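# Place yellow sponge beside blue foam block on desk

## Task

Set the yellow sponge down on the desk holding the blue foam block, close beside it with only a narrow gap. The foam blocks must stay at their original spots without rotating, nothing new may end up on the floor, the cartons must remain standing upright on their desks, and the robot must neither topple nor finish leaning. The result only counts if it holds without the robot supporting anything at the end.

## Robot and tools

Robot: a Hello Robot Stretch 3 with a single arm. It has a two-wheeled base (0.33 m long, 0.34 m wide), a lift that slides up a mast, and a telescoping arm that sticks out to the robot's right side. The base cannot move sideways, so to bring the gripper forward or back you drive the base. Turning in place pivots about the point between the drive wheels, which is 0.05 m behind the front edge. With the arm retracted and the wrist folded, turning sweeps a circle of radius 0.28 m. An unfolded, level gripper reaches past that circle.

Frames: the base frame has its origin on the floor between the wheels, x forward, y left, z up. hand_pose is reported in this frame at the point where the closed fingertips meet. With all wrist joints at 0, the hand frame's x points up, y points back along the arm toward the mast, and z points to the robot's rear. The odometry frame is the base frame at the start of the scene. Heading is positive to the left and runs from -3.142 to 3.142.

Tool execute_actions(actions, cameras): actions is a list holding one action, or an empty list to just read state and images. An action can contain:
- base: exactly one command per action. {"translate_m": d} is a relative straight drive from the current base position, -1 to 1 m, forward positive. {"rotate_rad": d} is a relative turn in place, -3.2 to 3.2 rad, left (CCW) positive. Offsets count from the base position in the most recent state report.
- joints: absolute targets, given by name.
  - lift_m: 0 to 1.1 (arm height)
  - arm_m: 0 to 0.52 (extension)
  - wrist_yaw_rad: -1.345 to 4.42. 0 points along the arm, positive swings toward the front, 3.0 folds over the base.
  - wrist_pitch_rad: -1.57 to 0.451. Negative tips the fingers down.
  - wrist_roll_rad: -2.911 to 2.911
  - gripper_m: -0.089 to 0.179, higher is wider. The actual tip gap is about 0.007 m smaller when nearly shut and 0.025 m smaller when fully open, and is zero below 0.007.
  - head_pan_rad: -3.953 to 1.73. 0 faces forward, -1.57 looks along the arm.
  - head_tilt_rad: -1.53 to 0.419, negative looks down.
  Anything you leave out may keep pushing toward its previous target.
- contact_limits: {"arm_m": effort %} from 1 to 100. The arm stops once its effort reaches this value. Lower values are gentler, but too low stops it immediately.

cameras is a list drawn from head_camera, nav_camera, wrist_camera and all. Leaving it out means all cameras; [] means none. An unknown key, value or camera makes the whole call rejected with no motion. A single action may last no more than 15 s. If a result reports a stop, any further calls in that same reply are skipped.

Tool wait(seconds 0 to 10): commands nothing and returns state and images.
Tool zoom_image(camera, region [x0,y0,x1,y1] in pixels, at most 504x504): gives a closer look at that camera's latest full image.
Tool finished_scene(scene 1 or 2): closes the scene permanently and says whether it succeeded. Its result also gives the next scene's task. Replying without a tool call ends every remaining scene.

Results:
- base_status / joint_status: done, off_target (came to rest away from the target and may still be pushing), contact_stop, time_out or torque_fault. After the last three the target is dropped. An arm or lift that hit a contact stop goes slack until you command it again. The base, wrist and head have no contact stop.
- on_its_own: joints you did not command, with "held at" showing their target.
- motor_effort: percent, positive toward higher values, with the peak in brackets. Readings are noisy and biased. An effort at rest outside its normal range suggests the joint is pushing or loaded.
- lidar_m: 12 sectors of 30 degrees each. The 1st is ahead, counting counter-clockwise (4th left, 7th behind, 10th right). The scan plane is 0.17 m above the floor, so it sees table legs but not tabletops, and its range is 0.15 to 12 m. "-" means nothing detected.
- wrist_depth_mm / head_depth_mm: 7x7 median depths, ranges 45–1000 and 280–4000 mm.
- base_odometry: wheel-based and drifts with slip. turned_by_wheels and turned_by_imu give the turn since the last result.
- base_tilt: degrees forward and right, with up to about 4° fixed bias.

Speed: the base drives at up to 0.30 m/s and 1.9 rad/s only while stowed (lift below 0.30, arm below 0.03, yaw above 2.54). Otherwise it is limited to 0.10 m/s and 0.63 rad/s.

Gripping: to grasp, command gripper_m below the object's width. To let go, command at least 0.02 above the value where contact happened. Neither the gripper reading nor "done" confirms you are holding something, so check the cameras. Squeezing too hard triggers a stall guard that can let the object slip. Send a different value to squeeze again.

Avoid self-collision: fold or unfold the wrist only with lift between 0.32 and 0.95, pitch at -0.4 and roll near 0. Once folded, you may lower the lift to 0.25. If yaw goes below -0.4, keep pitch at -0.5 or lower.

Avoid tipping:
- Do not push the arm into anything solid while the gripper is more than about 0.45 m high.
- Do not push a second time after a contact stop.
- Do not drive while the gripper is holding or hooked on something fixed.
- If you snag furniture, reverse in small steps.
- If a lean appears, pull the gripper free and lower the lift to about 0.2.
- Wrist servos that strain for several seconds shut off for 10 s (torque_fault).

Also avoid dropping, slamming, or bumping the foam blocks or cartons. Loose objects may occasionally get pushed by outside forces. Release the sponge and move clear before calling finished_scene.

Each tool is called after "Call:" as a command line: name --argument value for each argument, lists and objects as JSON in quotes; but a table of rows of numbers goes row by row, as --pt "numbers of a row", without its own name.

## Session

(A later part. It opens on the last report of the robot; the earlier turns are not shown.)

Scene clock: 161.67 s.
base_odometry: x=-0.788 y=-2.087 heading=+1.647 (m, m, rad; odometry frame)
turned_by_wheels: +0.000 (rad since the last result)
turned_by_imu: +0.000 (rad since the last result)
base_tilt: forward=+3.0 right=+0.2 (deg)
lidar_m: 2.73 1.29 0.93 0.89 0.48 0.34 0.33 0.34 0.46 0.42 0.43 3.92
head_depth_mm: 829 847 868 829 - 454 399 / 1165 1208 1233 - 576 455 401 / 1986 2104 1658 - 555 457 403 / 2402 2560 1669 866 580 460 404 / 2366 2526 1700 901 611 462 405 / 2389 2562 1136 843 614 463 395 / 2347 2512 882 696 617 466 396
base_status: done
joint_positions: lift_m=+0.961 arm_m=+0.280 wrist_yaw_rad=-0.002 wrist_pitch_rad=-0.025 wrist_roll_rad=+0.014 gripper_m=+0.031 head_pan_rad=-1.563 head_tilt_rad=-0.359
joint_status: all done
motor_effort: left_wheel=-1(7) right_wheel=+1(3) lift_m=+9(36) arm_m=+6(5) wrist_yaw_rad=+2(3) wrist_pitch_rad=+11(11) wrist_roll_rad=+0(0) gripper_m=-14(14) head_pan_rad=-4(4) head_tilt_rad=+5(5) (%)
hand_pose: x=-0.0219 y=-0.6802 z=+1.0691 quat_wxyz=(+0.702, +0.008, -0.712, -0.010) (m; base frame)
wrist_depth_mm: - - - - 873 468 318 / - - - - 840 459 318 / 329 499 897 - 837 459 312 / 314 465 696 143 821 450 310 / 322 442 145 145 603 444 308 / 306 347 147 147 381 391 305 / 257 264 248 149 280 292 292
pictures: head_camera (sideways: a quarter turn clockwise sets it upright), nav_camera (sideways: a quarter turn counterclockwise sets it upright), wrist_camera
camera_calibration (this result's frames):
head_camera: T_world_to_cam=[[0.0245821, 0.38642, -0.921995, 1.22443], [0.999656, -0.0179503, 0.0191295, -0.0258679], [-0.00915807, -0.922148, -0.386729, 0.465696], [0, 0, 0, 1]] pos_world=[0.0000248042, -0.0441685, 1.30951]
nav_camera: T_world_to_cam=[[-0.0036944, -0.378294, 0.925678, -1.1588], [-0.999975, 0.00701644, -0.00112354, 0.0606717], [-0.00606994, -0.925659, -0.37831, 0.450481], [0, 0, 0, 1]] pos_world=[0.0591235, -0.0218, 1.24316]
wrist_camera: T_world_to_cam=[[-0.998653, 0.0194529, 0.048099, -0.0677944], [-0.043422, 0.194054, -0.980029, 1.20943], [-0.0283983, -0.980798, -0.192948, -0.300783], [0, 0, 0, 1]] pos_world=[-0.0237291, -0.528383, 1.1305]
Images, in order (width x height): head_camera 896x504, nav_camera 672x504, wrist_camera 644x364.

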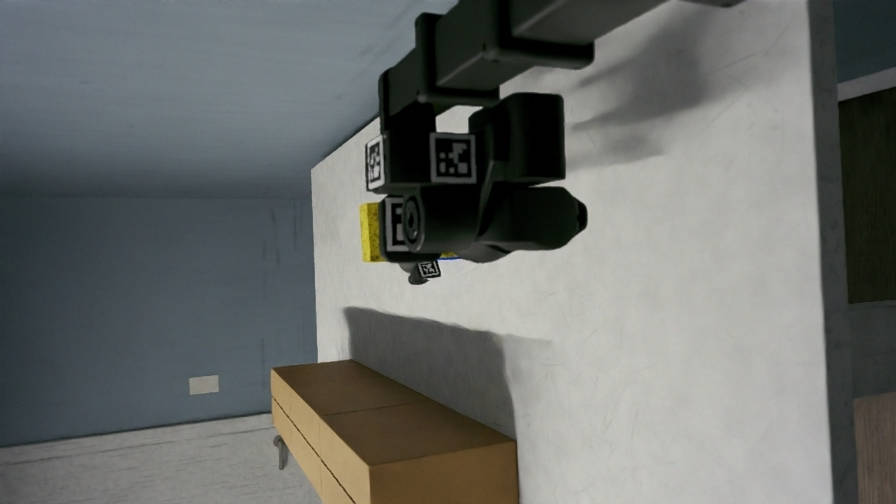

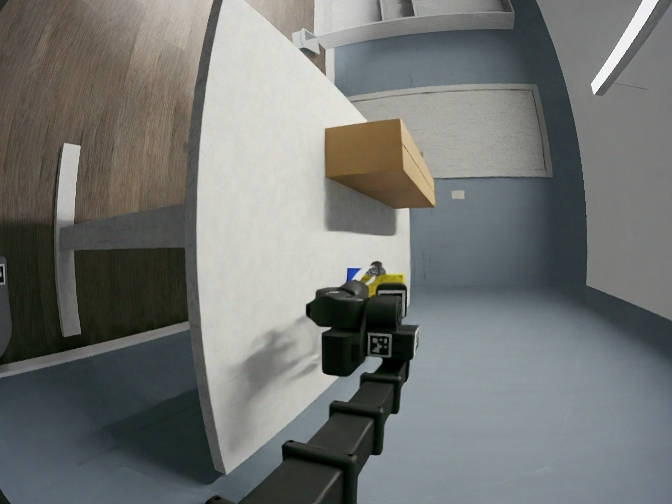

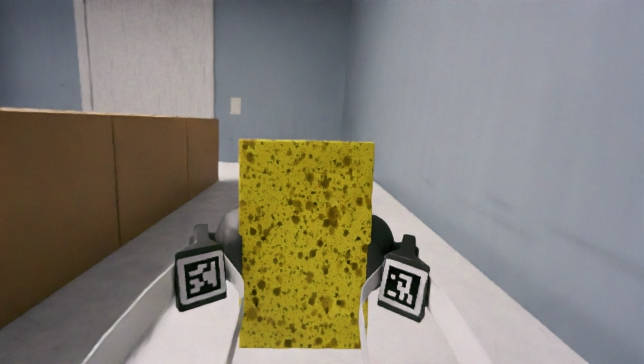

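Call:
execute_actions --actions '[{"joints":{"arm_m":0.34,"lift_m":0.9}}]' --cameras '[]'

Call:
execute_actions --actions '[{"joints":{"gripper_m":0.12}}]' --cameras '[]'

Call:
execute_actions --actions '[{"joints":{"arm_m":0.28}}]' --cameras '[]'

Call:
execute_actions --actions '[{"joints":{"lift_m":1.1,"wrist_pitch_rad":-0.5,"wrist_yaw_rad":0.5}}]'

Scene clock: 165.10 s.
base_odometry: x=-0.788 y=-2.087 heading=+1.647 (m, m, rad; odometry frame)
turned_by_wheels: +0.000 (rad since the last result)
turned_by_imu: +0.000 (rad since the last result)
base_tilt: forward=+2.9 right=+0.3 (deg)
lidar_m: 2.73 1.29 0.93 0.89 0.48 0.34 0.33 0.34 0.46 0.42 0.43 3.94
head_depth_mm: 831 847 867 831 - 426 852 / 1175 1200 1233 1005 551 456 400 / 1985 2101 1647 1015 552 458 402 / 2397 2542 1688 954 579 459 403 / 2387 2559 1696 898 612 461 405 / 2353 2538 1135 848 614 464 396 / 2357 2521 884 694 618 465 397
base_status: not commanded
joint_positions: lift_m=+0.901 arm_m=+0.340 wrist_yaw_rad=-0.001 wrist_pitch_rad=-0.024 wrist_roll_rad=+0.014 gripper_m=+0.031 head_pan_rad=-1.563 head_tilt_rad=-0.359
joint_status: all done
motor_effort: left_wheel=-1(1) right_wheel=+1(1) lift_m=+9(6) arm_m=+6(8) wrist_yaw_rad=+3(1) wrist_pitch_rad=+10(11) wrist_roll_rad=+0(0) gripper_m=-14(14) head_pan_rad=-4(4) head_tilt_rad=+5(5) (%)
hand_pose: x=-0.0218 y=-0.7402 z=+1.0093 quat_wxyz=(+0.702, +0.008, -0.712, -0.009) (m; base frame)
wrist_depth_mm: - - - - 880 466 318 / 309 536 - - 843 461 315 / 314 469 - - 835 452 314 / 319 452 465 142 664 446 311 / 293 326 145 145 419 392 308 / 223 235 146 147 257 265 280 / 174 178 166 150 189 198 202
pictures: none
No camera images: the call's "cameras" was empty. Leave "cameras" out to get every camera's image.

Scene clock: 166.50 s.
base_odometry: x=-0.788 y=-2.087 heading=+1.647 (m, m, rad; odometry frame)
turned_by_wheels: +0.000 (rad since the last result)
turned_by_imu: +0.000 (rad since the last result)
base_tilt: forward=+3.0 right=+0.2 (deg)
lidar_m: 2.73 1.29 0.93 0.89 0.48 0.34 0.33 0.34 0.46 0.42 0.43 3.92
head_depth_mm: 831 847 866 838 - 426 850 / 1165 1212 1234 1008 551 455 401 / 1982 2080 1652 1018 553 457 402 / 2404 2547 1683 994 581 458 404 / 2405 2581 1711 897 609 461 405 / 2397 2527 1138 851 613 463 394 / 2361 2517 880 696 617 465 396
base_status: not commanded
joint_positions: lift_m=+0.901 arm_m=+0.340 wrist_yaw_rad=-0.001 wrist_pitch_rad=-0.023 wrist_roll_rad=+0.014 gripper_m=+0.120 head_pan_rad=-1.563 head_tilt_rad=-0.359
joint_status: all done
motor_effort: left_wheel=-1(1) right_wheel=+1(1) lift_m=+9(9) arm_m=+6(7) wrist_yaw_rad=+1(3) wrist_pitch_rad=+10(10) wrist_roll_rad=+0(0) gripper_m=+0(81) head_pan_rad=-4(4) head_tilt_rad=+5(5) (%)
hand_pose: x=-0.0218 y=-0.7402 z=+1.0095 quat_wxyz=(+0.702, +0.008, -0.712, -0.009) (m; base frame)
wrist_depth_mm: - - - - 876 468 315 / 308 542 - - 870 464 316 / 311 456 - - 837 453 314 / 317 451 612 213 662 451 308 / 295 351 341 185 391 395 307 / 224 - 222 164 249 268 282 / 175 177 182 176 191 195 203
pictures: none
No camera images: the call's "cameras" was empty. Leave "cameras" out to get every camera's image.

Scene clock: 168.10 s.
base_odometry: x=-0.788 y=-2.087 heading=+1.647 (m, m, rad; odometry frame)
turned_by_wheels: +0.000 (rad since the last result)
turned_by_imu: +0.000 (rad since the last result)
base_tilt: forward=+2.9 right=+0.2 (deg)
lidar_m: 2.74 1.29 0.93 0.89 0.48 0.34 0.33 0.34 0.46 0.42 0.43 3.90
head_depth_mm: 830 846 869 828 - - 399 / 1167 1206 1240 974 - 455 401 / 1979 2076 1673 1013 - 458 402 / 2383 2568 1669 892 581 459 404 / 2367 2529 1709 903 609 461 405 / 2376 2551 1131 847 614 463 396 / 2359 2515 884 696 616 466 396
base_status: not commanded
joint_positions: lift_m=+0.901 arm_m=+0.280 wrist_yaw_rad=-0.001 wrist_pitch_rad=-0.023 wrist_roll_rad=+0.014 gripper_m=+0.120 head_pan_rad=-1.563 head_tilt_rad=-0.359
joint_status: all done
motor_effort: left_wheel=-2(2) right_wheel=+1(1) lift_m=+9(9) arm_m=-4(4) wrist_yaw_rad=+2(2) wrist_pitch_rad=+9(9) wrist_roll_rad=+0(0) gripper_m=+0(0) head_pan_rad=-4(4) head_tilt_rad=+5(5) (%)
hand_pose: x=-0.0218 y=-0.6810 z=+1.0096 quat_wxyz=(+0.702, +0.008, -0.712, -0.009) (m; base frame)
wrist_depth_mm: - - - - 871 465 318 / 308 535 - - 867 463 314 / 313 461 - - 834 456 313 / 315 447 633 269 678 448 312 / 294 356 344 229 392 397 308 / 225 - 237 230 251 270 281 / 174 177 182 187 191 194 203
pictures: none
No camera images: the call's "cameras" was empty. Leave "cameras" out to get every camera's image.

Scene clock: 170.73 s.
base_odometry: x=-0.788 y=-2.087 heading=+1.647 (m, m, rad; odometry frame)
turned_by_wheels: +0.000 (rad since the last result)
turned_by_imu: -0.003 (rad since the last result)
base_tilt: forward=+2.9 right=+0.2 (deg)
lidar_m: 2.73 1.30 0.93 0.89 0.48 0.34 0.33 0.34 0.45 0.42 0.43 3.93
head_depth_mm: 821 - 862 825 596 454 399 / 1153 - 1145 875 599 455 400 / 1931 - - 827 603 457 402 / 2405 2511 - 762 607 460 403 / 2381 2569 1524 844 610 461 404 / 2391 2537 1160 823 612 464 395 / 2327 2508 882 699 618 466 396
base_status: not commanded
joint_positions: lift_m=+1.096 arm_m=+0.280 wrist_yaw_rad=+0.498 wrist_pitch_rad=-0.513 wrist_roll_rad=+0.012 gripper_m=+0.120 head_pan_rad=-1.563 head_tilt_rad=-0.359
joint_status: all done
joint sent to its limit — the command would take lift_m past its upper limit, so that joint was sent only as far as its limit.
motor_effort: left_wheel=-1(15) right_wheel=+1(18) lift_m=+39(42) arm_m=-3(4) wrist_yaw_rad=+2(46) wrist_pitch_rad=+5(58) wrist_roll_rad=+1(2) gripper_m=+0(5) head_pan_rad=-4(4) head_tilt_rad=+5(5) (%)
hand_pose: x=+0.0794 y=-0.6111 z=+1.0883 quat_wxyz=(+0.704, +0.342, -0.622, -0.008) (m; base frame)
wrist_depth_mm: - - 355 441 - - - / - 279 280 460 756 835 829 / - 322 307 506 568 595 636 / 401 381 346 431 457 448 481 / 335 349 351 359 371 286 389 / 290 - 300 307 312 308 332 / 256 256 262 266 271 276 286
pictures: head_camera (sideways: a quarter turn clockwise sets it upright), nav_camera (sideways: a quarter turn counterclockwise sets it upright), wrist_camera
camera_calibration (this result's frames):
head_camera: T_world_to_cam=[[0.0245829, 0.386325, -0.922035, 1.22448], [0.999656, -0.0179486, 0.0191321, -0.0258713], [-0.00915798, -0.922188, -0.386633, 0.465571], [0, 0, 0, 1]] pos_world=[0.0000247876, -0.0441677, 1.30951]
nav_camera: T_world_to_cam=[[-0.00369523, -0.378198, 0.925717, -1.15885], [-0.999975, 0.00701657, -0.00112506, 0.0606737], [-0.00606986, -0.925698, -0.378215, 0.450357], [0, 0, 0, 1]] pos_world=[0.0591235, -0.021806, 1.24317]
wrist_camera: T_world_to_cam=[[-0.873748, -0.483523, 0.0526366, -0.291099], [-0.341472, 0.532764, -0.774312, 1.22605], [0.346354, -0.694527, -0.630611, 0.395017], [0, 0, 0, 1]] pos_world=[0.0274979, -0.519597, 1.21377]
Images, in order (width x height): head_camera 896x504, nav_camera 672x504, wrist_camera 644x364.

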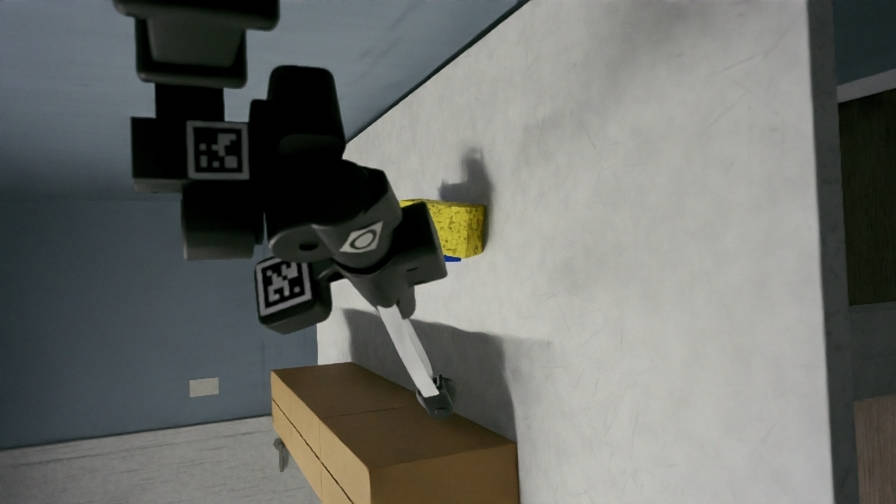

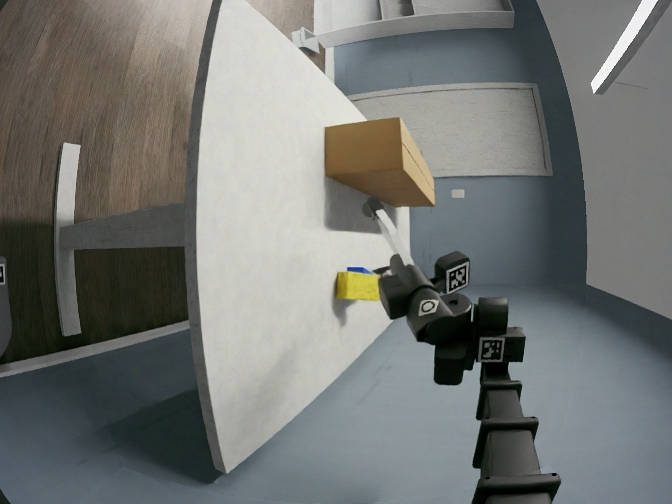

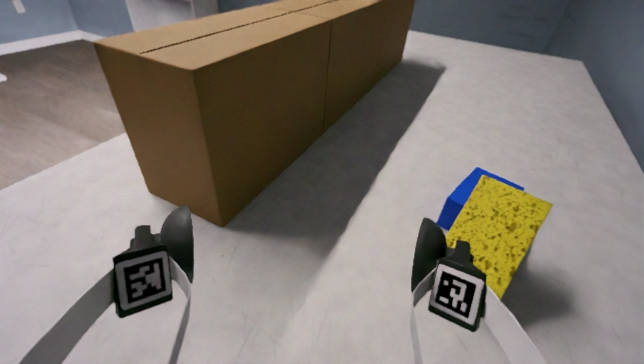

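Call:
execute_actions --actions '[{"joints":{"wrist_pitch_rad":0,"wrist_yaw_rad":0}}]' --cameras '[]'

Call:
execute_actions --actions '[{"joints":{"lift_m":0.89}}]' --cameras '[]'

Call:
execute_actions --actions '[{"joints":{"arm_m":0.37}}]' --cameras '["wrist_camera"]'

Call:
execute_actions --actions '[{"joints":{"gripper_m":0.045}}]' --cameras '[]'

Call:
execute_actions --actions '[{"joints":{"arm_m":0.31}}]' --cameras '[]'

Call:
execute_actions --actions '[{"joints":{"gripper_m":0.12}}]' --cameras '[]'

Call:
execute_actions --actions '[{"joints":{"lift_m":1.1}}]' --cameras '[]'

Call:
execute_actions --actions '[{"joints":{"wrist_pitch_rad":-0.6,"wrist_yaw_rad":0.4,"arm_m":0.4}}]' --cameras '["wrist_camera"]'

Scene clock: 175.27 s.
base_odometry: x=-0.788 y=-2.087 heading=+1.647 (m, m, rad; odometry frame)
turned_by_wheels: +0.000 (rad since the last result)
turned_by_imu: +0.000 (rad since the last result)
base_tilt: forward=+2.9 right=+0.2 (deg)
lidar_m: 2.73 1.29 0.93 0.89 0.48 0.34 0.33 0.34 0.45 0.42 0.43 3.91
head_depth_mm: 821 - 861 828 596 454 398 / 1153 - 1192 875 597 455 400 / 1933 - - 830 604 458 402 / 2381 2545 2668 787 606 459 403 / 2383 2556 1683 898 608 461 405 / 2350 2537 1160 850 613 464 395 / 2323 2530 883 697 616 467 397
base_status: not commanded
joint_positions: lift_m=+1.096 arm_m=+0.280 wrist_yaw_rad=+0.002 wrist_pitch_rad=-0.023 wrist_roll_rad=+0.012 gripper_m=+0.120 head_pan_rad=-1.563 head_tilt_rad=-0.359
joint_status: all done
motor_effort: left_wheel=-1(1) right_wheel=+0(1) lift_m=+39(40) arm_m=-4(4) wrist_yaw_rad=-2(1) wrist_pitch_rad=+9(10) wrist_roll_rad=+1(1) gripper_m=+0(0) head_pan_rad=-4(4) head_tilt_rad=+5(5) (%)
hand_pose: x=-0.0209 y=-0.6809 z=+1.2051 quat_wxyz=(+0.703, +0.009, -0.711, -0.008) (m; base frame)
wrist_depth_mm: - - - - 880 470 318 / - - - - 857 463 315 / - - - - 857 452 312 / - 666 - - 815 444 307 / 359 431 829 938 795 441 305 / 304 - 601 623 665 414 303 / 295 434 460 466 488 446 300
pictures: none
No camera images: the call's "cameras" was empty. Leave "cameras" out to get every camera's image.

Scene clock: 178.00 s.
base_odometry: x=-0.788 y=-2.087 heading=+1.647 (m, m, rad; odometry frame)
turned_by_wheels: +0.000 (rad since the last result)
turned_by_imu: +0.000 (rad since the last result)
base_tilt: forward=+3.0 right=+0.2 (deg)
lidar_m: 2.73 1.30 0.93 0.89 0.48 0.34 0.33 0.34 0.45 0.42 0.43 3.92
head_depth_mm: 820 838 859 828 652 - 401 / 1151 1196 1222 938 - 455 401 / 1951 2060 1650 944 - 449 402 / 2358 2610 1684 864 581 458 404 / 2383 2516 1713 899 608 461 405 / 2393 2540 1161 845 612 464 394 / 2350 2523 881 698 617 466 396
base_status: not commanded
joint_positions: lift_m=+0.891 arm_m=+0.280 wrist_yaw_rad=+0.002 wrist_pitch_rad=-0.022 wrist_roll_rad=+0.012 gripper_m=+0.120 head_pan_rad=-1.563 head_tilt_rad=-0.359
joint_status: all done
motor_effort: left_wheel=-1(1) right_wheel=+1(1) lift_m=+9(34) arm_m=-4(4) wrist_yaw_rad=-2(1) wrist_pitch_rad=+9(10) wrist_roll_rad=+1(1) gripper_m=+0(0) head_pan_rad=-4(4) head_tilt_rad=+6(5) (%)
hand_pose: x=-0.0209 y=-0.6810 z=+0.9998 quat_wxyz=(+0.703, +0.009, -0.711, -0.007) (m; base frame)
wrist_depth_mm: - - - - 888 463 317 / 314 494 - - 852 454 315 / 313 467 - - 824 452 313 / 316 432 573 252 660 450 311 / 288 326 314 224 367 373 306 / 208 - 218 226 232 250 268 / - 163 168 171 176 180 188
pictures: none
No camera images: the call's "cameras" was empty. Leave "cameras" out to get every camera's image.

Scene clock: 179.90 s.
base_odometry: x=-0.788 y=-2.087 heading=+1.647 (m, m, rad; odometry frame)
turned_by_wheels: +0.000 (rad since the last result)
turned_by_imu: +0.000 (rad since the last result)
base_tilt: forward=+3.0 right=+0.1 (deg)
lidar_m: 2.73 1.30 0.93 0.89 0.48 0.34 0.33 0.34 0.45 0.42 0.43 3.91
head_depth_mm: 820 841 860 829 653 - 400 / 1151 1192 1208 1011 574 455 401 / 1945 2058 1656 1017 556 457 402 / 2399 2566 1680 958 580 460 403 / 2372 2573 1708 897 609 461 405 / 2379 2501 1154 844 615 464 395 / 2326 2507 884 699 617 466 397
base_status: not commanded
joint_positions: lift_m=+0.891 arm_m=+0.370 wrist_yaw_rad=+0.001 wrist_pitch_rad=-0.022 wrist_roll_rad=+0.012 gripper_m=+0.120 head_pan_rad=-1.563 head_tilt_rad=-0.359
joint_status: all done
motor_effort: left_wheel=-1(1) right_wheel=+1(1) lift_m=+9(9) arm_m=+6(6) wrist_yaw_rad=+0(1) wrist_pitch_rad=+9(10) wrist_roll_rad=+1(2) gripper_m=+0(1) head_pan_rad=-4(3) head_tilt_rad=+5(5) (%)
hand_pose: x=-0.0211 y=-0.7703 z=+0.9998 quat_wxyz=(+0.703, +0.008, -0.711, -0.008) (m; base frame)
wrist_depth_mm: - - - - 863 460 315 / 313 506 - - 842 458 315 / 317 466 - - 817 449 309 / 320 437 577 179 611 441 305 / 287 327 289 154 349 373 303 / 207 - 193 136 217 249 268 / - 162 159 134 172 181 188
pictures: wrist_camera
camera_calibration (this result's frames):
wrist_camera: T_world_to_cam=[[-0.998608, 0.0165506, 0.050087, -0.0661676], [-0.0460036, 0.191383, -0.980437, 1.15729], [-0.0258126, -0.981376, -0.190356, -0.405463], [0, 0, 0, 1]] pos_world=[-0.0233021, -0.618302, 1.06078]
Images, in order (width x height): wrist_camera 644x364.

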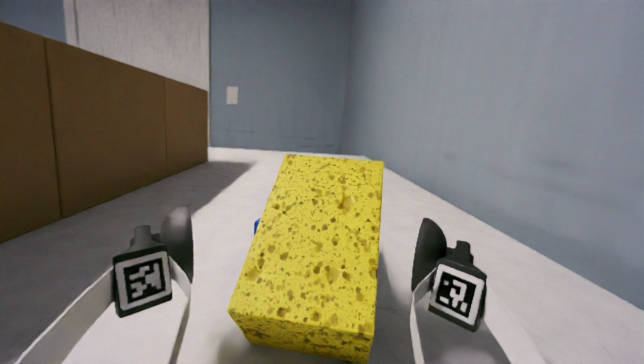

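Scene clock: 181.13 s.
base_odometry: x=-0.788 y=-2.087 heading=+1.647 (m, m, rad; odometry frame)
turned_by_wheels: +0.000 (rad since the last result)
turned_by_imu: +0.000 (rad since the last result)
base_tilt: forward=+2.9 right=+0.2 (deg)
lidar_m: 2.73 1.29 0.93 0.89 0.48 0.34 0.33 0.34 0.46 0.42 0.43 3.92
head_depth_mm: 819 838 856 833 654 - 401 / 1152 1193 1210 1012 572 455 400 / 1939 2050 1651 1021 554 457 403 / 2424 2563 1668 898 581 460 405 / 2379 2540 1711 899 608 462 405 / 2390 2579 1153 853 613 463 396 / 2344 2515 885 699 617 466 397
base_status: not commanded
joint_positions: lift_m=+0.891 arm_m=+0.370 wrist_yaw_rad=+0.001 wrist_pitch_rad=-0.022 wrist_roll_rad=+0.012 gripper_m=+0.045 head_pan_rad=-1.563 head_tilt_rad=-0.359
joint_status: all done
motor_effort: left_wheel=-1(1) right_wheel=+1(1) lift_m=+9(9) arm_m=+6(7) wrist_yaw_rad=-1(1) wrist_pitch_rad=+9(9) wrist_roll_rad=+1(1) gripper_m=-9(81) head_pan_rad=-4(4) head_tilt_rad=+5(6) (%)
hand_pose: x=-0.0211 y=-0.7703 z=+0.9999 quat_wxyz=(+0.703, +0.008, -0.711, -0.008) (m; base frame)
wrist_depth_mm: - - - - 851 460 316 / 314 504 - - 851 455 313 / 316 463 - - 829 445 311 / 321 440 570 178 602 440 306 / 288 304 164 153 362 369 301 / 205 217 136 134 - 245 266 / 160 163 154 129 174 184 188
pictures: none
No camera images: the call's "cameras" was empty. Leave "cameras" out to get every camera's image.

Scene clock: 182.73 s.
base_odometry: x=-0.788 y=-2.087 heading=+1.647 (m, m, rad; odometry frame)
turned_by_wheels: +0.000 (rad since the last result)
turned_by_imu: +0.000 (rad since the last result)
base_tilt: forward=+2.9 right=+0.3 (deg)
lidar_m: 2.74 1.30 0.93 0.89 0.48 0.34 0.33 0.34 0.45 0.42 0.43 3.90
head_depth_mm: 821 842 855 831 652 - 400 / 1156 1183 1211 978 548 455 401 / 1936 2048 1646 1014 - 457 401 / 2392 2548 1667 957 581 460 403 / 2380 2533 1696 897 611 462 405 / 2377 2551 1155 848 613 463 395 / 2347 2528 882 697 618 466 397
base_status: not commanded
joint_positions: lift_m=+0.891 arm_m=+0.310 wrist_yaw_rad=+0.001 wrist_pitch_rad=-0.022 wrist_roll_rad=+0.012 gripper_m=+0.045 head_pan_rad=-1.563 head_tilt_rad=-0.359
joint_status: all done
motor_effort: left_wheel=-1(1) right_wheel=+0(1) lift_m=+9(9) arm_m=-4(9) wrist_yaw_rad=-1(1) wrist_pitch_rad=+9(9) wrist_roll_rad=+1(1) gripper_m=-9(10) head_pan_rad=-3(3) head_tilt_rad=+5(5) (%)
hand_pose: x=-0.0211 y=-0.7110 z=+0.9999 quat_wxyz=(+0.703, +0.008, -0.711, -0.008) (m; base frame)
wrist_depth_mm: - - - - 877 463 319 / 314 498 - - 845 460 314 / 315 464 - - 853 450 310 / 317 434 569 176 595 450 307 / 289 303 164 152 365 374 305 / 207 216 136 134 - 244 270 / 161 163 154 129 175 184 187
pictures: none
No camera images: the call's "cameras" was empty. Leave "cameras" out to get every camera's image.

Scene clock: 183.97 s.
base_odometry: x=-0.788 y=-2.087 heading=+1.647 (m, m, rad; odometry frame)
turned_by_wheels: +0.000 (rad since the last result)
turned_by_imu: +0.000 (rad since the last result)
base_tilt: forward=+2.9 right=+0.2 (deg)
lidar_m: 2.73 1.30 0.93 0.89 0.48 0.35 0.33 0.34 0.46 0.42 0.43 3.92
head_depth_mm: 818 837 856 829 653 - 400 / 1146 1192 1215 982 548 455 401 / 1931 2043 1651 1011 - 458 401 / 2400 2526 1668 929 581 461 404 / 2371 2579 1721 896 607 462 405 / 2344 2533 1158 847 614 464 396 / 2334 2524 883 695 617 466 397
base_status: not commanded
joint_positions: lift_m=+0.891 arm_m=+0.310 wrist_yaw_rad=+0.001 wrist_pitch_rad=-0.022 wrist_roll_rad=+0.012 gripper_m=+0.120 head_pan_rad=-1.563 head_tilt_rad=-0.359
joint_status: all done
motor_effort: left_wheel=-1(1) right_wheel=+1(1) lift_m=+9(9) arm_m=-5(4) wrist_yaw_rad=-1(0) wrist_pitch_rad=+9(9) wrist_roll_rad=+1(1) gripper_m=+0(80) head_pan_rad=-4(4) head_tilt_rad=+5(5) (%)
hand_pose: x=-0.0211 y=-0.7110 z=+0.9999 quat_wxyz=(+0.703, +0.008, -0.711, -0.008) (m; base frame)
wrist_depth_mm: - - - - 887 468 315 / 314 498 - - 864 455 312 / 316 462 - - 842 453 310 / 319 436 575 638 660 450 309 / 288 327 313 205 365 373 306 / 208 - 155 139 233 249 268 / - 163 144 135 176 180 188
pictures: none
No camera images: the call's "cameras" was empty. Leave "cameras" out to get every camera's image.

Scene clock: 186.70 s.
base_odometry: x=-0.788 y=-2.087 heading=+1.647 (m, m, rad; odometry frame)
turned_by_wheels: +0.000 (rad since the last result)
turned_by_imu: +0.000 (rad since the last result)
base_tilt: forward=+2.9 right=+0.2 (deg)
lidar_m: 2.74 1.30 0.93 0.89 0.48 0.34 0.33 0.34 0.46 0.42 0.43 3.91
head_depth_mm: 824 - 859 830 594 454 400 / 1149 1183 1140 877 602 456 401 / 1930 - - 883 604 458 402 / 2382 2519 1704 830 608 459 403 / 2368 2522 1698 900 609 461 405 / 2377 2535 1161 845 613 464 396 / 2338 2514 881 695 616 466 396
base_status: not commanded
joint_positions: lift_m=+1.096 arm_m=+0.310 wrist_yaw_rad=+0.001 wrist_pitch_rad=-0.022 wrist_roll_rad=+0.012 gripper_m=+0.120 head_pan_rad=-1.563 head_tilt_rad=-0.359
joint_status: all done
joint sent to its limit — the command would take lift_m past its upper limit, so that joint was sent only as far as its limit.
motor_effort: left_wheel=-1(1) right_wheel=+0(1) lift_m=+39(41) arm_m=-3(4) wrist_yaw_rad=+0(1) wrist_pitch_rad=+9(9) wrist_roll_rad=+1(1) gripper_m=+1(0) head_pan_rad=-4(4) head_tilt_rad=+5(5) (%)
hand_pose: x=-0.0211 y=-0.7110 z=+1.2055 quat_wxyz=(+0.703, +0.008, -0.711, -0.008) (m; base frame)
wrist_depth_mm: - - - - 888 466 316 / - - - - 834 457 313 / - - - - 836 450 311 / - 666 - - 806 444 310 / 363 440 846 938 804 443 304 / 310 - 609 627 668 409 303 / 298 433 470 478 487 443 300
pictures: none
No camera images: the call's "cameras" was empty. Leave "cameras" out to get every camera's image.

Scene clock: 188.60 s.
base_odometry: x=-0.788 y=-2.087 heading=+1.647 (m, m, rad; odometry frame)
turned_by_wheels: +0.000 (rad since the last result)
turned_by_imu: +0.000 (rad since the last result)
base_tilt: forward=+3.0 right=+0.3 (deg)
lidar_m: 2.73 1.30 0.93 0.89 0.48 0.34 0.33 0.34 0.45 0.42 0.43 3.89
head_depth_mm: 819 - 858 834 595 453 398 / 1150 1283 1194 873 598 456 401 / 1928 - 1329 881 601 457 402 / 2402 2547 - 834 606 460 404 / 2389 2554 1691 843 610 461 404 / 2372 2586 1160 850 612 463 394 / 2352 2504 881 697 617 465 396
base_status: not commanded
joint_positions: lift_m=+1.096 arm_m=+0.400 wrist_yaw_rad=+0.398 wrist_pitch_rad=-0.611 wrist_roll_rad=+0.012 gripper_m=+0.120 head_pan_rad=-1.563 head_tilt_rad=-0.359
joint_status: all done
motor_effort: left_wheel=-1(1) right_wheel=+0(1) lift_m=+39(40) arm_m=+7(5) wrist_yaw_rad=+2(4) wrist_pitch_rad=+5(8) wrist_roll_rad=+1(1) gripper_m=+0(1) head_pan_rad=-4(4) head_tilt_rad=+5(5) (%)
hand_pose: x=+0.0545 y=-0.7253 z=+1.0683 quat_wxyz=(+0.700, +0.342, -0.623, -0.077) (m; base frame)
wrist_depth_mm: 199 234 319 561 824 899 727 / 189 239 349 546 595 620 617 / 197 254 385 451 470 489 510 / 207 270 355 375 380 397 412 / 228 267 314 318 287 332 345 / 258 - 270 278 276 294 295 / 235 237 243 246 206 250 260
pictures: wrist_camera
camera_calibration (this result's frames):
wrist_camera: T_world_to_cam=[[-0.915506, -0.398976, 0.0516425, -0.302402], [-0.315099, 0.631315, -0.708628, 1.26271], [0.250123, -0.665026, -0.70369, 0.416442], [0, 0, 0, 1]] pos_world=[0.0168676, -0.640877, 1.20346]
Images, in order (width x height): wrist_camera 644x364.

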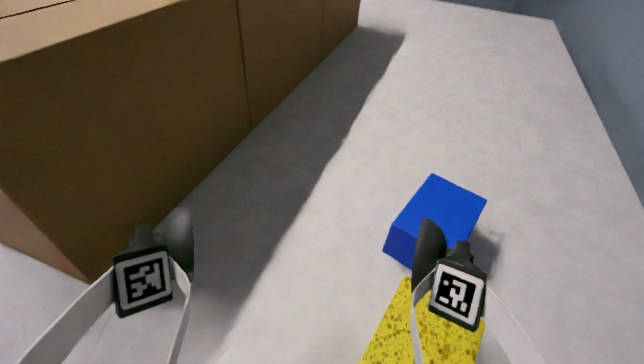

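Call:
execute_actions --actions '[{"joints":{"wrist_pitch_rad":0,"wrist_yaw_rad":0,"arm_m":0.24,"gripper_m":0.0}}]' --cameras '[]'

Call:
execute_actions --actions '[{"joints":{"lift_m":0.875}}]' --cameras '["wrist_camera"]'

Call:
execute_actions --actions '[{"joints":{"arm_m":0.3}}]' --cameras '["wrist_camera"]'

Call:
execute_actions --actions '[{"joints":{"lift_m":1.1,"arm_m":0.28}}]' --cameras '[]'

Call:
execute_actions --actions '[{"joints":{"wrist_pitch_rad":-0.7,"wrist_yaw_rad":0.6,"arm_m":0.5}}]' --cameras '["wrist_camera"]'

Scene clock: 193.17 s.
base_odometry: x=-0.788 y=-2.087 heading=+1.647 (m, m, rad; odometry frame)
turned_by_wheels: +0.000 (rad since the last result)
turned_by_imu: +0.000 (rad since the last result)
base_tilt: forward=+3.0 right=+0.2 (deg)
lidar_m: 2.73 1.30 0.93 0.89 0.48 0.34 0.33 0.34 0.45 0.42 0.43 3.90
head_depth_mm: 821 - 849 830 596 453 399 / 1156 - - 874 600 456 401 / 1937 - - 831 603 458 402 / 2391 2539 1581 836 606 461 403 / 2377 2575 1702 899 611 461 405 / 2378 2572 1157 849 615 464 395 / 2333 2540 880 699 618 465 396
base_status: not commanded
joint_positions: lift_m=+1.096 arm_m=+0.240 wrist_yaw_rad=+0.001 wrist_pitch_rad=-0.023 wrist_roll_rad=+0.012 gripper_m=+0.000 head_pan_rad=-1.563 head_tilt_rad=-0.359
joint_status: all done
motor_effort: left_wheel=-1(1) right_wheel=+1(1) lift_m=+39(39) arm_m=-4(6) wrist_yaw_rad=-1(1) wrist_pitch_rad=+9(9) wrist_roll_rad=+1(1) gripper_m=-2(84) head_pan_rad=-3(3) head_tilt_rad=+5(5) (%)
hand_pose: x=-0.0212 y=-0.6410 z=+1.2052 quat_wxyz=(+0.703, +0.008, -0.711, -0.008) (m; base frame)
wrist_depth_mm: - - - - 870 467 319 / - - - - 854 461 318 / - - - - 823 452 311 / - 663 - - 822 451 310 / 359 477 823 - 784 442 306 / 316 488 621 - 650 434 306 / 320 435 470 451 498 430 303
pictures: none
No camera images: the call's "cameras" was empty. Leave "cameras" out to get every camera's image.

Scene clock: 195.97 s.
base_odometry: x=-0.788 y=-2.087 heading=+1.647 (m, m, rad; odometry frame)
turned_by_wheels: +0.000 (rad since the last result)
turned_by_imu: +0.000 (rad since the last result)
base_tilt: forward=+2.9 right=+0.2 (deg)
lidar_m: 2.73 1.30 0.93 0.89 0.48 0.34 0.33 0.34 0.46 0.42 0.43 3.93
head_depth_mm: 819 835 858 830 653 - 899 / 1156 1188 1230 876 - 428 401 / 1934 2044 1655 889 - 429 402 / 2391 2593 1695 836 607 446 403 / 2389 2523 1713 904 611 462 404 / 2364 2547 1163 853 613 465 396 / 2364 2498 890 696 619 467 397
base_status: not commanded
joint_positions: lift_m=+0.877 arm_m=+0.240 wrist_yaw_rad=+0.001 wrist_pitch_rad=+0.004 wrist_roll_rad=+0.014 gripper_m=+0.000 head_pan_rad=-1.563 head_tilt_rad=-0.359
joint_status: lift_m contact_stop (moved -0.219 of -0.221)
on_its_own: lift_m is slack since a contact_stop, until your next command for it
motor_effort: left_wheel=-1(1) right_wheel=+0(1) lift_m=+24(34) arm_m=+0(4) wrist_yaw_rad=+0(1) wrist_pitch_rad=-2(9) wrist_roll_rad=+0(1) gripper_m=-3(2) head_pan_rad=-4(3) head_tilt_rad=+5(5) (%)
hand_pose: x=-0.0213 y=-0.6414 z=+0.9929 quat_wxyz=(+0.703, -0.001, -0.712, +0.001) (m; base frame)
wrist_depth_mm: - - - - 854 462 316 / 309 501 - - 832 462 316 / 314 460 - - 817 450 312 / 319 440 638 598 660 448 311 / 288 304 322 249 356 374 308 / 201 207 219 - 234 241 265 / 153 158 161 166 171 174 179
pictures: wrist_camera
camera_calibration (this result's frames):
wrist_camera: T_world_to_cam=[[-0.998694, 0.0183727, 0.047672, -0.0645297], [-0.0439654, 0.166228, -0.985107, 1.11439], [-0.0260234, -0.985916, -0.165203, -0.308232], [0, 0, 0, 1]] pos_world=[-0.0234719, -0.487949, 1.04995]
Images, in order (width x height): wrist_camera 644x364.

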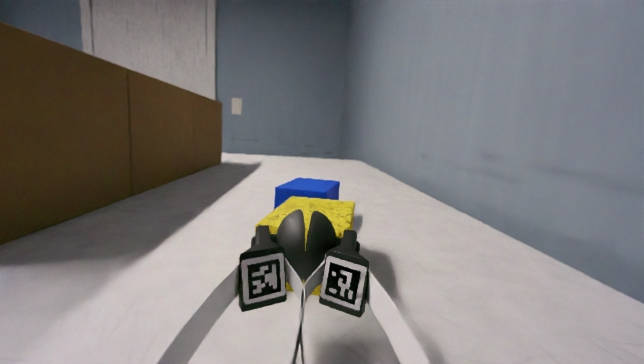

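not run: a stop came earlier in this reply.

not run: a stop came earlier in this reply.

not run: a stop came earlier in this reply.

Call:
execute_actions --actions '[{"joints":{"lift_m":0.895,"wrist_pitch_rad":-0.08}}]' --cameras '[]'

Call:
execute_actions --actions '[{"joints":{"arm_m":0.3}}]' --cameras '["wrist_camera"]'

Call:
execute_actions --actions '[{"joints":{"lift_m":1.1,"arm_m":0.28}}]' --cameras '[]'

Call:
execute_actions --actions '[{"joints":{"wrist_pitch_rad":-0.7,"wrist_yaw_rad":0.6,"arm_m":0.5}}]' --cameras '["wrist_camera"]'

Scene clock: 198.87 s.
base_odometry: x=-0.788 y=-2.087 heading=+1.647 (m, m, rad; odometry frame)
turned_by_wheels: +0.000 (rad since the last result)
turned_by_imu: +0.000 (rad since the last result)
base_tilt: forward=+2.9 right=+0.2 (deg)
lidar_m: 2.73 1.30 0.93 0.89 0.48 0.34 0.33 0.34 0.46 0.42 0.43 3.92
head_depth_mm: 821 837 855 832 656 - 843 / 1155 1182 1214 937 - 440 401 / 1940 2039 1645 923 - 443 402 / 2395 2544 1685 836 605 444 404 / 2390 2611 1718 899 611 462 405 / 2368 2568 1163 851 613 464 395 / 2349 2510 886 695 616 466 397
base_status: not commanded
joint_positions: lift_m=+0.894 arm_m=+0.240 wrist_yaw_rad=+0.001 wrist_pitch_rad=-0.096 wrist_roll_rad=+0.014 gripper_m=+0.000 head_pan_rad=-1.563 head_tilt_rad=-0.359
joint_status: all done
motor_effort: left_wheel=-1(1) right_wheel=+1(1) lift_m=+39(44) arm_m=+0(1) wrist_yaw_rad=+0(0) wrist_pitch_rad=+7(13) wrist_roll_rad=+0(0) gripper_m=-2(3) head_pan_rad=-4(4) head_tilt_rad=+5(6) (%)
hand_pose: x=-0.0213 y=-0.6378 z=+0.9843 quat_wxyz=(+0.702, +0.034, -0.711, -0.034) (m; base frame)
wrist_depth_mm: 307 - - - 859 461 317 / 309 460 - - 858 452 315 / 315 464 785 - 799 450 313 / 305 376 407 269 469 421 310 / 238 246 253 206 281 295 293 / 179 182 190 - 202 207 215 / 142 145 147 152 157 160 164
pictures: none
No camera images: the call's "cameras" was empty. Leave "cameras" out to get every camera's image.

Scene clock: 200.47 s.
base_odometry: x=-0.788 y=-2.087 heading=+1.647 (m, m, rad; odometry frame)
turned_by_wheels: +0.000 (rad since the last result)
turned_by_imu: +0.000 (rad since the last result)
base_tilt: forward=+3.0 right=+0.2 (deg)
lidar_m: 2.73 1.29 0.93 0.89 0.48 0.34 0.33 0.34 0.46 0.42 0.43 3.91
head_depth_mm: 818 838 861 830 - - 841 / 1150 1185 1217 1008 - 456 400 / 1955 2037 1643 1016 - 458 402 / 2380 2596 1678 895 596 459 403 / 2372 2560 1698 896 610 462 405 / 2364 2523 1157 845 614 464 394 / 2367 2538 882 698 618 465 397
base_status: not commanded
joint_positions: lift_m=+0.894 arm_m=+0.300 wrist_yaw_rad=+0.001 wrist_pitch_rad=-0.097 wrist_roll_rad=+0.014 gripper_m=+0.000 head_pan_rad=-1.563 head_tilt_rad=-0.359
joint_status: all done
motor_effort: left_wheel=+0(1) right_wheel=+0(0) lift_m=+39(39) arm_m=+7(7) wrist_yaw_rad=+0(0) wrist_pitch_rad=+7(7) wrist_roll_rad=+0(0) gripper_m=-2(2) head_pan_rad=-4(4) head_tilt_rad=+5(5) (%)
hand_pose: x=-0.0213 y=-0.6973 z=+0.9842 quat_wxyz=(+0.702, +0.034, -0.711, -0.035) (m; base frame)
wrist_depth_mm: 309 - - - 857 461 315 / 312 457 - - 835 459 313 / 314 463 804 - 786 453 311 / 304 381 407 266 473 421 308 / 238 246 252 191 281 293 294 / 178 181 189 - 202 207 214 / 142 144 147 151 156 159 163
pictures: wrist_camera
camera_calibration (this result's frames):
wrist_camera: T_world_to_cam=[[-0.998698, 0.0135852, 0.0491732, -0.067925], [-0.0438454, 0.264178, -0.963477, 1.16214], [-0.0260795, -0.964378, -0.263239, -0.253272], [0, 0, 0, 1]] pos_world=[-0.0234874, -0.550339, 1.05636]
Images, in order (width x height): wrist_camera 644x364.

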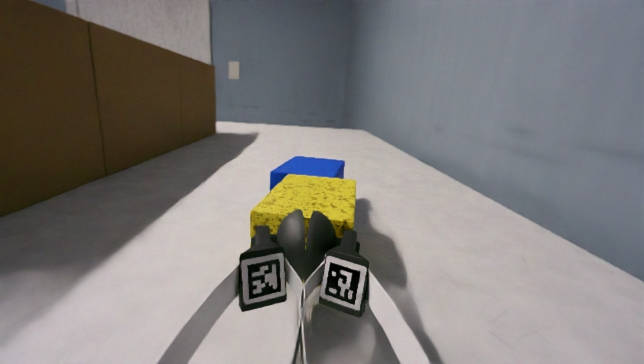

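Scene clock: 203.13 s.
base_odometry: x=-0.788 y=-2.087 heading=+1.647 (m, m, rad; odometry frame)
turned_by_wheels: +0.000 (rad since the last result)
turned_by_imu: +0.000 (rad since the last result)
base_tilt: forward=+2.9 right=+0.3 (deg)
lidar_m: 2.73 1.30 0.93 0.89 0.48 0.34 0.33 0.34 0.45 0.42 0.43 3.89
head_depth_mm: 821 - 859 832 594 454 399 / 1150 - 1184 876 599 457 400 / 1925 - - 883 604 458 402 / 2399 2516 2187 831 608 459 404 / 2372 2545 1710 899 609 461 405 / 2384 2546 1158 843 614 464 395 / 2334 2531 881 694 617 467 397
base_status: not commanded
joint_positions: lift_m=+1.096 arm_m=+0.280 wrist_yaw_rad=+0.001 wrist_pitch_rad=-0.097 wrist_roll_rad=+0.014 gripper_m=+0.000 head_pan_rad=-1.563 head_tilt_rad=-0.359
joint_status: all done
joint sent to its limit — the command would take lift_m past its upper limit, so that joint was sent only as far as its limit.
motor_effort: left_wheel=-1(1) right_wheel=+0(0) lift_m=+39(39) arm_m=-4(3) wrist_yaw_rad=+0(0) wrist_pitch_rad=+8(7) wrist_roll_rad=+0(0) gripper_m=-2(2) head_pan_rad=-4(4) head_tilt_rad=+5(5) (%)
hand_pose: x=-0.0213 y=-0.6780 z=+1.1862 quat_wxyz=(+0.702, +0.035, -0.711, -0.035) (m; base frame)
wrist_depth_mm: - - - - 867 461 318 / - - - - 840 455 313 / - - - - 834 452 310 / 489 513 952 - 796 445 308 / 320 475 723 835 714 446 306 / 315 460 542 - 574 441 304 / 323 405 410 394 446 425 303
pictures: none
No camera images: the call's "cameras" was empty. Leave "cameras" out to get every camera's image.

Scene clock: 206.00 s.
base_odometry: x=-0.788 y=-2.087 heading=+1.647 (m, m, rad; odometry frame)
turned_by_wheels: +0.000 (rad since the last result)
turned_by_imu: +0.000 (rad since the last result)
base_tilt: forward=+2.9 right=+0.2 (deg)
lidar_m: 2.74 1.30 0.93 0.89 0.48 0.34 0.33 0.34 0.46 0.42 0.43 3.92
head_depth_mm: 820 - 858 828 596 454 400 / 1154 - 1220 873 599 457 401 / 1948 1757 1477 881 605 457 403 / 2397 2534 - 832 607 458 404 / 2409 2561 1700 869 609 462 404 / 2381 2558 1158 850 614 464 395 / 2339 2514 879 697 617 466 397
base_status: not commanded
joint_positions: lift_m=+1.096 arm_m=+0.500 wrist_yaw_rad=+0.599 wrist_pitch_rad=-0.711 wrist_roll_rad=+0.014 gripper_m=+0.000 head_pan_rad=-1.563 head_tilt_rad=-0.359
joint_status: all done
motor_effort: left_wheel=-1(1) right_wheel=+1(0) lift_m=+39(39) arm_m=+7(8) wrist_yaw_rad=+2(2) wrist_pitch_rad=+4(6) wrist_roll_rad=+0(0) gripper_m=-3(2) head_pan_rad=-4(4) head_tilt_rad=+5(5) (%)
hand_pose: x=+0.0791 y=-0.7921 z=+1.0497 quat_wxyz=(+0.702, +0.430, -0.565, -0.043) (m; base frame)
wrist_depth_mm: 157 188 246 354 568 623 649 / 168 201 270 416 473 490 504 / 179 219 303 382 390 403 418 / 191 241 314 326 335 344 351 / 206 261 283 296 292 299 306 / 230 245 250 - 256 218 272 / 220 222 224 230 202 200 243
pictures: wrist_camera
camera_calibration (this result's frames):
wrist_camera: T_world_to_cam=[[-0.815684, -0.576457, 0.0485404, -0.450786], [-0.470482, 0.612219, -0.635479, 1.21986], [0.336609, -0.541188, -0.77059, 0.514239], [0, 0, 0, 1]] pos_world=[0.0331269, -0.728382, 1.19335]
Images, in order (width x height): wrist_camera 644x364.

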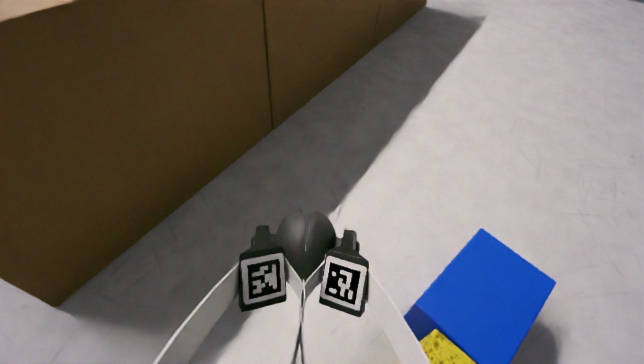

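Close.

Call:
finished_scene --scene 1

The scene is finished: the task was done.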